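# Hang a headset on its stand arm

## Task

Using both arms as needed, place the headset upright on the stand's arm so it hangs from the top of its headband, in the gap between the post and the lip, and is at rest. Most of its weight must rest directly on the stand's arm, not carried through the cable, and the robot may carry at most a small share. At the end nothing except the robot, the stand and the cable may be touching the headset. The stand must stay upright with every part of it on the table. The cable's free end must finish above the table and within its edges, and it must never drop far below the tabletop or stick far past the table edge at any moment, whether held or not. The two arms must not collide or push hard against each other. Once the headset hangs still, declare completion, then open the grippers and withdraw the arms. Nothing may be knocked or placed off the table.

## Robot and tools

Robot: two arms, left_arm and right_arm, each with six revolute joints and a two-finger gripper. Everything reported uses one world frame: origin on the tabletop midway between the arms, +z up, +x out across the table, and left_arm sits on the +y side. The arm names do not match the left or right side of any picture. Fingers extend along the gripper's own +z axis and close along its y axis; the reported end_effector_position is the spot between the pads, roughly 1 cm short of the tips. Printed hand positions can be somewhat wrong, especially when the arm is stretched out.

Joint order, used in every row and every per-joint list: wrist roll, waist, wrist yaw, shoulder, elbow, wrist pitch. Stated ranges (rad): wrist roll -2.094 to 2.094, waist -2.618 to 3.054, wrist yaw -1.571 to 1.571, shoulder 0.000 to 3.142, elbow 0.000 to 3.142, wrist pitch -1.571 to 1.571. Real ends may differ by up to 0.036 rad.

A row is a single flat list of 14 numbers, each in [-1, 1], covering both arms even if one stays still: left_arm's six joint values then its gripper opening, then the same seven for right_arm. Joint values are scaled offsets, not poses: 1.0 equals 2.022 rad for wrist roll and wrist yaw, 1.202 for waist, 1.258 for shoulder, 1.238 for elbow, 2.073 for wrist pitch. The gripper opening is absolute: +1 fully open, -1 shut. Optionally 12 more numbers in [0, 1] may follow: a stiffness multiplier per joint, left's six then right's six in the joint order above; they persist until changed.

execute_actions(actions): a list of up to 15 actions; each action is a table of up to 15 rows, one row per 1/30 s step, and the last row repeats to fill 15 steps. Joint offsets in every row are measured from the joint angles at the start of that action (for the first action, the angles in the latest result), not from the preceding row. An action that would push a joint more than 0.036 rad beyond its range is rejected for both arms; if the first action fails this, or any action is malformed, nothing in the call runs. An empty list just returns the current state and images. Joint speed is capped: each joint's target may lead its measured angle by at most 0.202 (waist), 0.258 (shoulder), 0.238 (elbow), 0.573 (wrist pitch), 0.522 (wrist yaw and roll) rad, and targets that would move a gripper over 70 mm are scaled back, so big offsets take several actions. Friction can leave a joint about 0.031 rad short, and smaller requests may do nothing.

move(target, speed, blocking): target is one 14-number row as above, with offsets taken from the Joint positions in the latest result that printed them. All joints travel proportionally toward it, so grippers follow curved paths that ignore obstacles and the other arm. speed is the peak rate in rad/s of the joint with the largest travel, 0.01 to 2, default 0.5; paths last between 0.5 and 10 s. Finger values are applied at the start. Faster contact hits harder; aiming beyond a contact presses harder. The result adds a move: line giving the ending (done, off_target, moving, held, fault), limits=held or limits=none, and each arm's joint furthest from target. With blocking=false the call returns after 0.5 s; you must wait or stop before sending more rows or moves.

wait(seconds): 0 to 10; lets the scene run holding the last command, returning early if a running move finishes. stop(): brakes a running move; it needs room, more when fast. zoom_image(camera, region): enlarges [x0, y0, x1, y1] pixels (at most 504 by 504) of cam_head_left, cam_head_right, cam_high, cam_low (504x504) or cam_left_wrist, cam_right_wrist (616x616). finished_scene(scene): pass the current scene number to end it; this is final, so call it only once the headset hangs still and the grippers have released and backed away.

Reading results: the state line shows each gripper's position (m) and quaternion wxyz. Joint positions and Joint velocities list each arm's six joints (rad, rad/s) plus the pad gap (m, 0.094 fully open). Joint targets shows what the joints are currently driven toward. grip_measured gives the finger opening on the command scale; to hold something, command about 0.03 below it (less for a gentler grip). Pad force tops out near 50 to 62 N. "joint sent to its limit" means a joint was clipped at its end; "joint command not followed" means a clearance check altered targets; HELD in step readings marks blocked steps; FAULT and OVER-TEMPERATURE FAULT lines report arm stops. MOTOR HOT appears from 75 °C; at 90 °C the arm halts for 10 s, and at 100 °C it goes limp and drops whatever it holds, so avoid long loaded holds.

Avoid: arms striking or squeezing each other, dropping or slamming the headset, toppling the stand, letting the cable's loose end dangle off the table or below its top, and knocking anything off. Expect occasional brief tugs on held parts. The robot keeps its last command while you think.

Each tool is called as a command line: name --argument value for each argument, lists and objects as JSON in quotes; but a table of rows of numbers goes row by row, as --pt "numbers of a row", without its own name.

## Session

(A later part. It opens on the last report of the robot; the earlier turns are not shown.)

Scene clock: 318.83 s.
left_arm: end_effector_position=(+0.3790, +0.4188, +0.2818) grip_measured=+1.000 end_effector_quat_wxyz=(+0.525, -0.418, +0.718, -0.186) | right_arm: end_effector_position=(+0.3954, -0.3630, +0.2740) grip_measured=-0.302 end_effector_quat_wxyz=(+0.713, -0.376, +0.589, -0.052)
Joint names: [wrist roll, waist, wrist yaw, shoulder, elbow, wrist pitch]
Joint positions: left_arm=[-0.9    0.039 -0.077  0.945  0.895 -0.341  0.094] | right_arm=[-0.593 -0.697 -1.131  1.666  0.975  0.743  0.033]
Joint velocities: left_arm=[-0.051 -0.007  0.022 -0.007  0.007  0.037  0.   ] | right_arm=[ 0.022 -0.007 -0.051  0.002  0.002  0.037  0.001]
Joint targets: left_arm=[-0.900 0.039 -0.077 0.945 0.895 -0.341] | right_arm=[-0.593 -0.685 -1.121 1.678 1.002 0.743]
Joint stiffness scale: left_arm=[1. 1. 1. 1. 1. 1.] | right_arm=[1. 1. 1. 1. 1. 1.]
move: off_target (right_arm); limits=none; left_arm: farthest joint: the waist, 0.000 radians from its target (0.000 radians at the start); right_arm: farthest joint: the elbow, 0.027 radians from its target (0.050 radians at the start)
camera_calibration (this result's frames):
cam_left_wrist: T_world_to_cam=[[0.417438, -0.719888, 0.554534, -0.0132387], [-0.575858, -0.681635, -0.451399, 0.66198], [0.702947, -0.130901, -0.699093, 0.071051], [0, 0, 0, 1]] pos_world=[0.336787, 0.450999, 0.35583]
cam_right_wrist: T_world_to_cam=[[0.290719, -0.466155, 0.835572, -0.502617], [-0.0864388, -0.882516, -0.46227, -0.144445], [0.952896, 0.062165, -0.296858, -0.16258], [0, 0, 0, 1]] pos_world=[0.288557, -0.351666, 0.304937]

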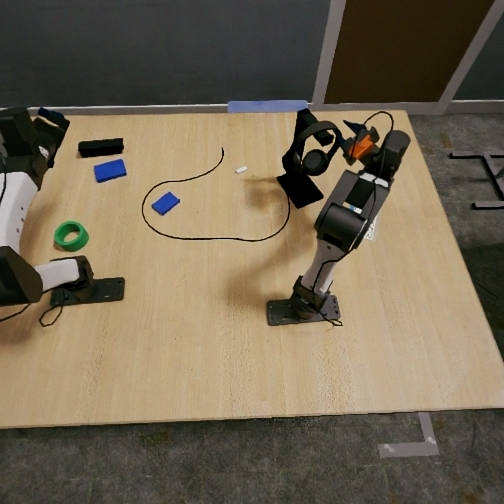

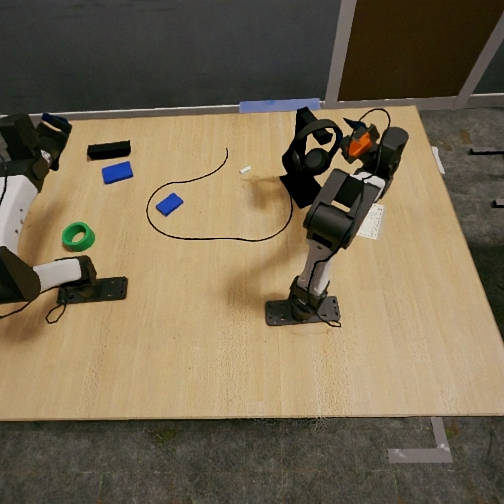

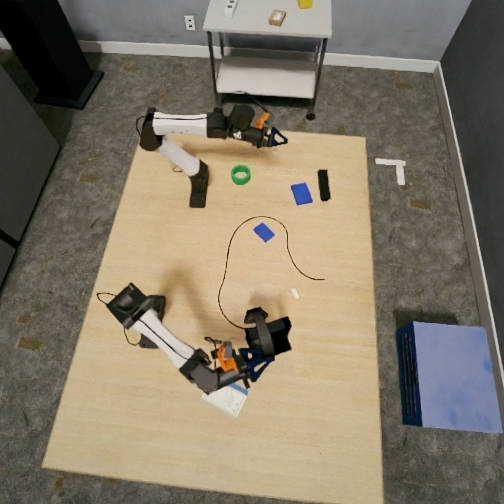

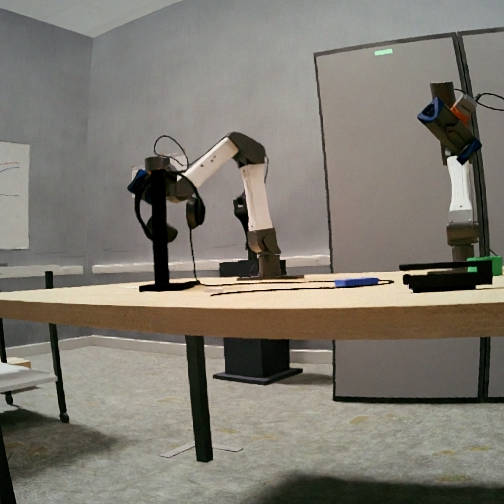

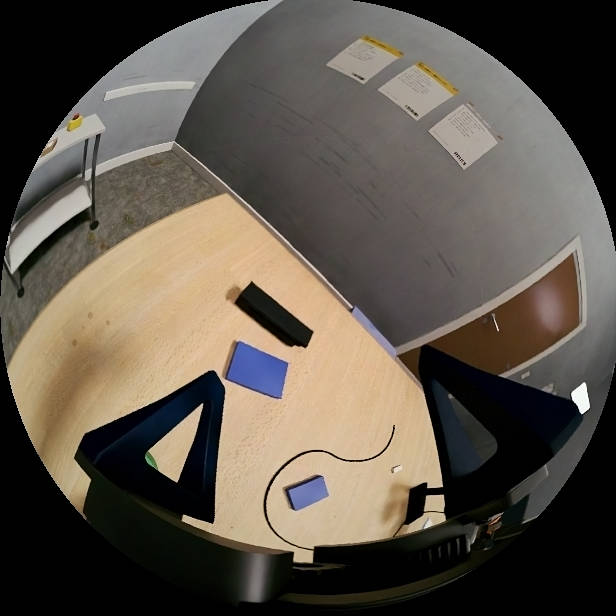

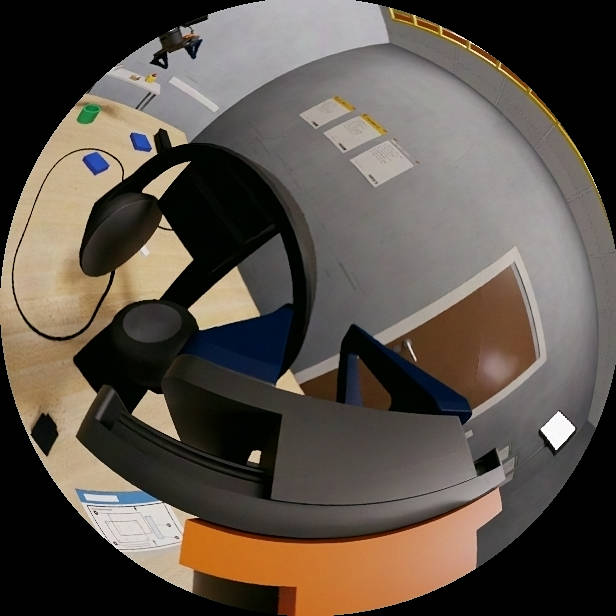

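move --target '[0,0,0,0,0,0,1,0,0.01,0,0.015,0,0,-0.9]'

move --target '[0,0,0,0,0,0,1,-0.2,0.03,0.018,-0.07,0,-0.02,-0.9]' --speed 0.15

zoom_image --camera "cam_low" --region '[90,130,260,300]'

Scene clock: 328.13 s.
left_arm: end_effector_position=(+0.3790, +0.4188, +0.2818) grip_measured=+1.000 end_effector_quat_wxyz=(+0.525, -0.418, +0.718, -0.186) | right_arm: end_effector_position=(+0.3974, -0.3640, +0.2666) grip_measured=-0.843 end_effector_quat_wxyz=(+0.710, -0.375, +0.595, -0.046)
Joint names: [wrist roll, waist, wrist yaw, shoulder, elbow, wrist pitch]
Joint positions: left_arm=[-0.9    0.039 -0.077  0.945  0.895 -0.341  0.094] | right_arm=[-0.602 -0.696 -1.132  1.682  0.975  0.734  0.007]
Joint velocities: left_arm=[ 0.007 -0.017 -0.022 -0.007  0.012  0.007  0.   ] | right_arm=[-0.007  0.007 -0.066  0.017 -0.007  0.022 -0.001]
Joint targets: left_arm=[-0.900 0.039 -0.077 0.945 0.895 -0.341] | right_arm=[-0.593 -0.685 -1.131 1.685 0.975 0.743]
Joint stiffness scale: left_arm=[1. 1. 1. 1. 1. 1.] | right_arm=[1. 1. 1. 1. 1. 1.]
move: done; limits=none; left_arm: farthest joint: the waist, 0.000 radians from its target (0.000 radians at the start); right_arm: farthest joint: the waist, 0.011 radians from its target (0.012 radians at the start)
camera_calibration (this result's frames):
cam_left_wrist: T_world_to_cam=[[0.417438, -0.719888, 0.554534, -0.0132387], [-0.575858, -0.681635, -0.451399, 0.66198], [0.702947, -0.130901, -0.699093, 0.071051], [0, 0, 0, 1]] pos_world=[0.336787, 0.450999, 0.35583]
cam_right_wrist: T_world_to_cam=[[0.304244, -0.471366, 0.827798, -0.502637], [-0.0924202, -0.8795, -0.466839, -0.143917], [0.9481, 0.0655277, -0.311146, -0.159699], [0, 0, 0, 1]] pos_world=[0.291034, -0.353036, 0.299206]

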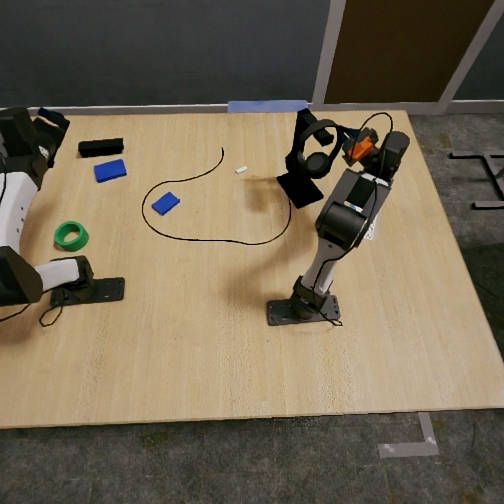

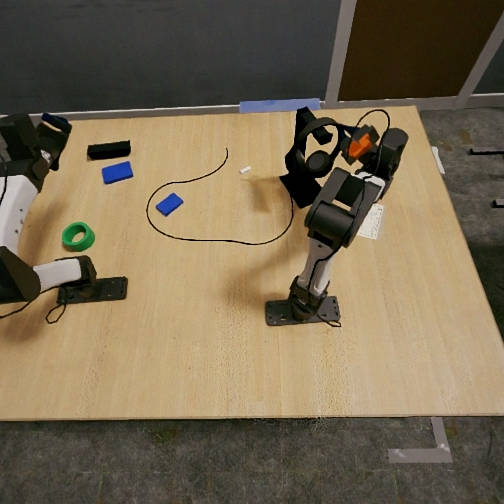

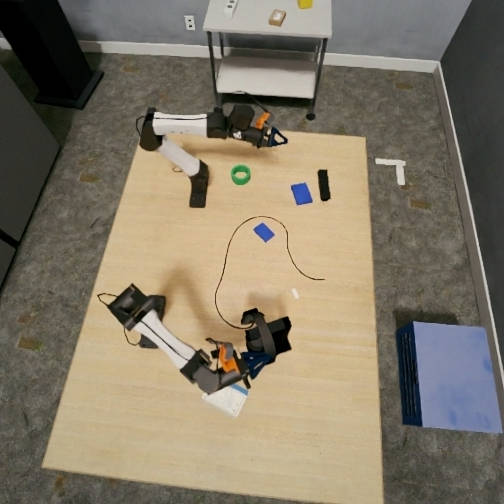

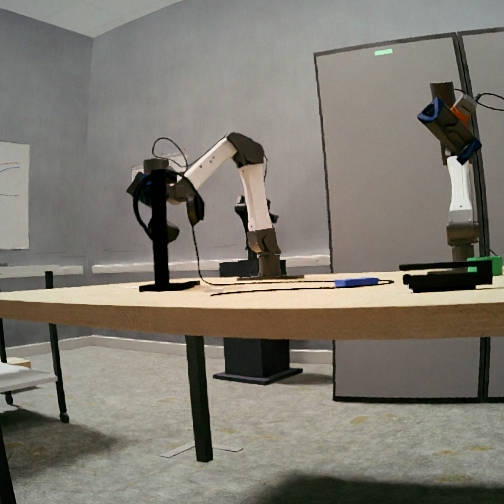

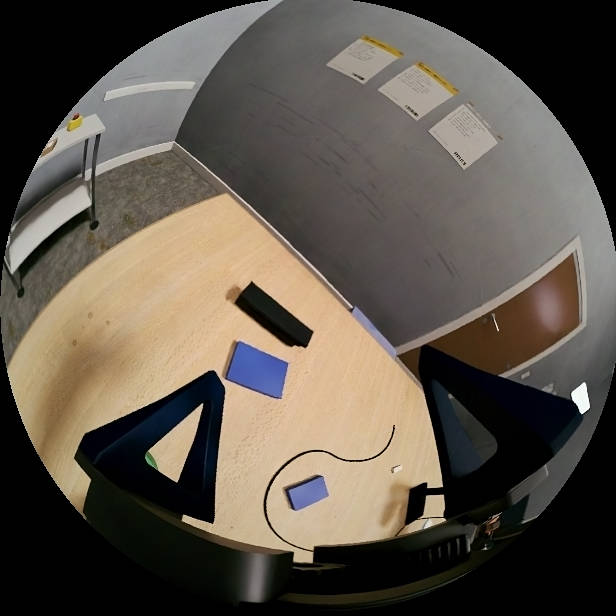

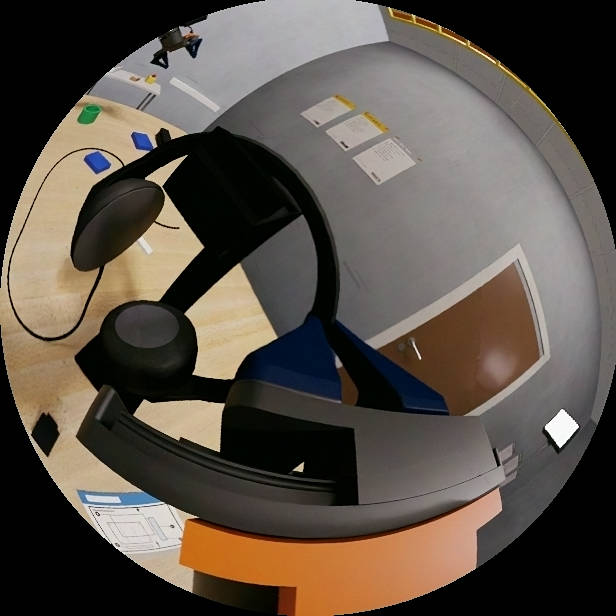

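Scene clock: 331.33 s.
left_arm: end_effector_position=(+0.3790, +0.4188, +0.2818) grip_measured=+1.000 end_effector_quat_wxyz=(+0.525, -0.418, +0.718, -0.186) | right_arm: end_effector_position=(+0.3937, -0.3523, +0.2897) grip_measured=-0.843 end_effector_quat_wxyz=(+0.690, -0.483, +0.503, -0.196)
Joint names: [wrist roll, waist, wrist yaw, shoulder, elbow, wrist pitch]
Joint positions: left_arm=[-0.9    0.039 -0.077  0.945  0.895 -0.341  0.094] | right_arm=[-0.985 -0.672 -1.099  1.611  0.975  0.701  0.007]
Joint velocities: left_arm=[-0.066 -0.007 -0.022 -0.012  0.012  0.037  0.   ] | right_arm=[-0.051 -0.017 -0.007  0.007 -0.007 -0.022 -0.   ]
Joint targets: left_arm=[-0.900 0.039 -0.077 0.945 0.895 -0.341] | right_arm=[-1.007 -0.660 -1.096 1.593 0.975 0.693]
Joint stiffness scale: left_arm=[1. 1. 1. 1. 1. 1.] | right_arm=[1. 1. 1. 1. 1. 1.]
move: off_target (right_arm); limits=none; left_arm: farthest joint: the waist, 0.000 radians from its target (0.000 radians at the start); right_arm: farthest joint: the wrist roll, 0.021 radians from its target (0.404 radians at the start)
camera_calibration (this result's frames):
cam_left_wrist: T_world_to_cam=[[0.417438, -0.719888, 0.554534, -0.0132387], [-0.575858, -0.681635, -0.451399, 0.66198], [0.702947, -0.130901, -0.699093, 0.071051], [0, 0, 0, 1]] pos_world=[0.336787, 0.450999, 0.35583]
cam_right_wrist: T_world_to_cam=[[0.104522, -0.14621, 0.983716, -0.36717], [-0.0434021, -0.988862, -0.142363, -0.274932], [0.993575, -0.0278153, -0.109703, -0.258905], [0, 0, 0, 1]] pos_world=[0.283686, -0.332756, 0.293648]

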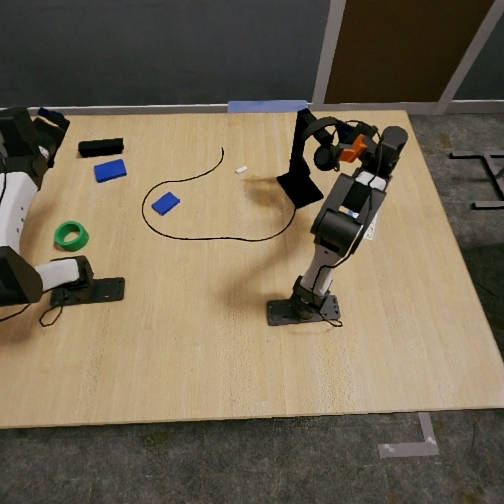

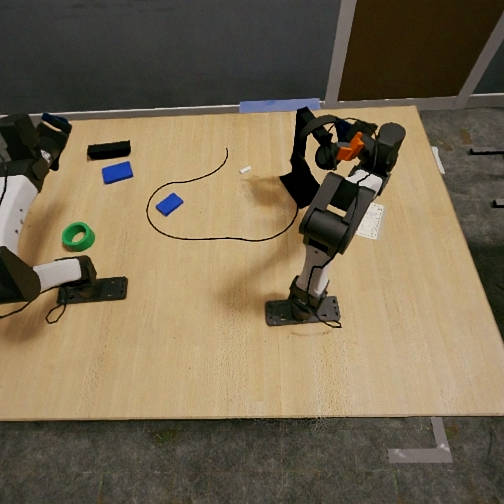

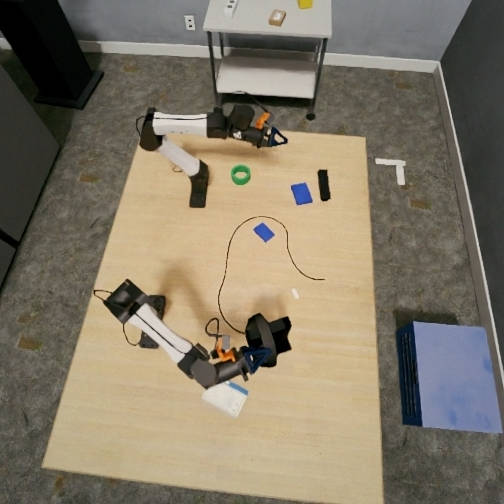

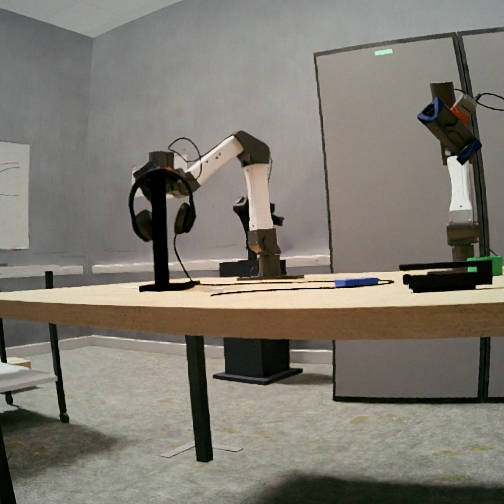

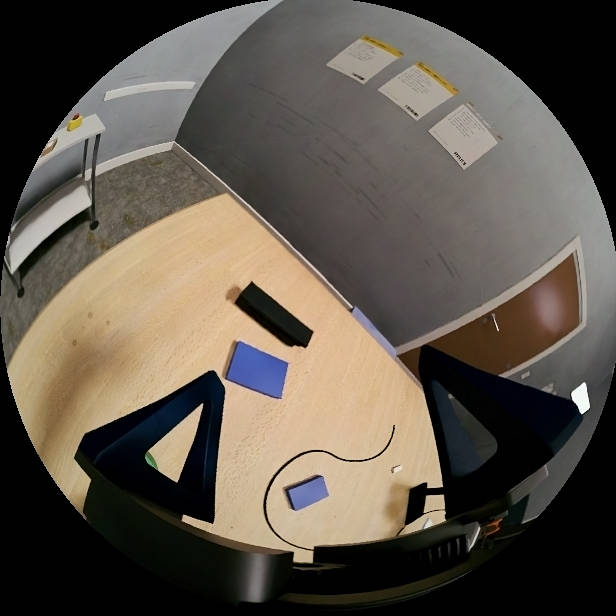

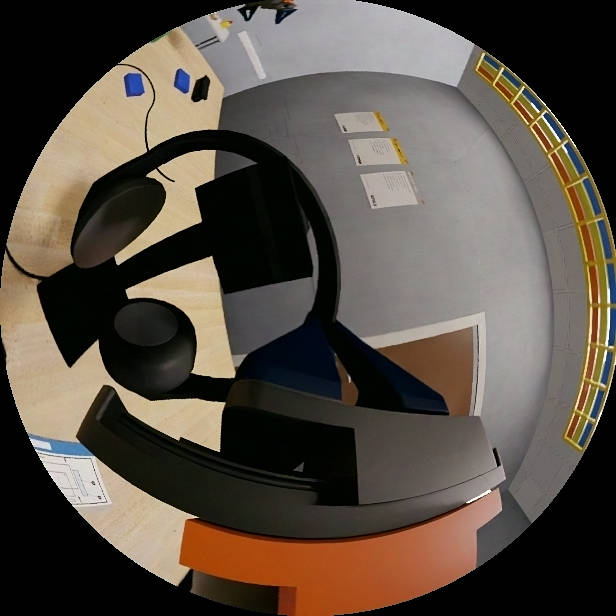

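Region (90, 130, 260, 300) of cam_low's 504x504 image, scaled by 2.965, with more detail than that image has.

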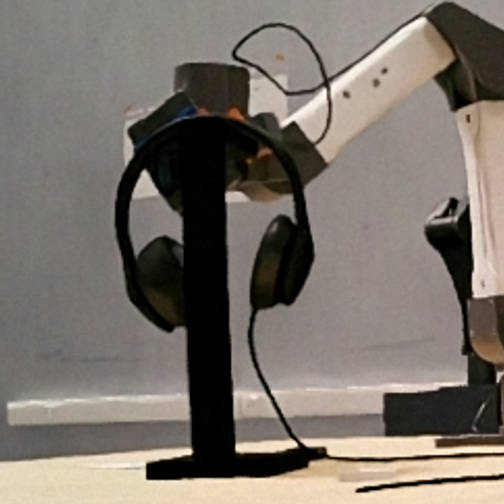

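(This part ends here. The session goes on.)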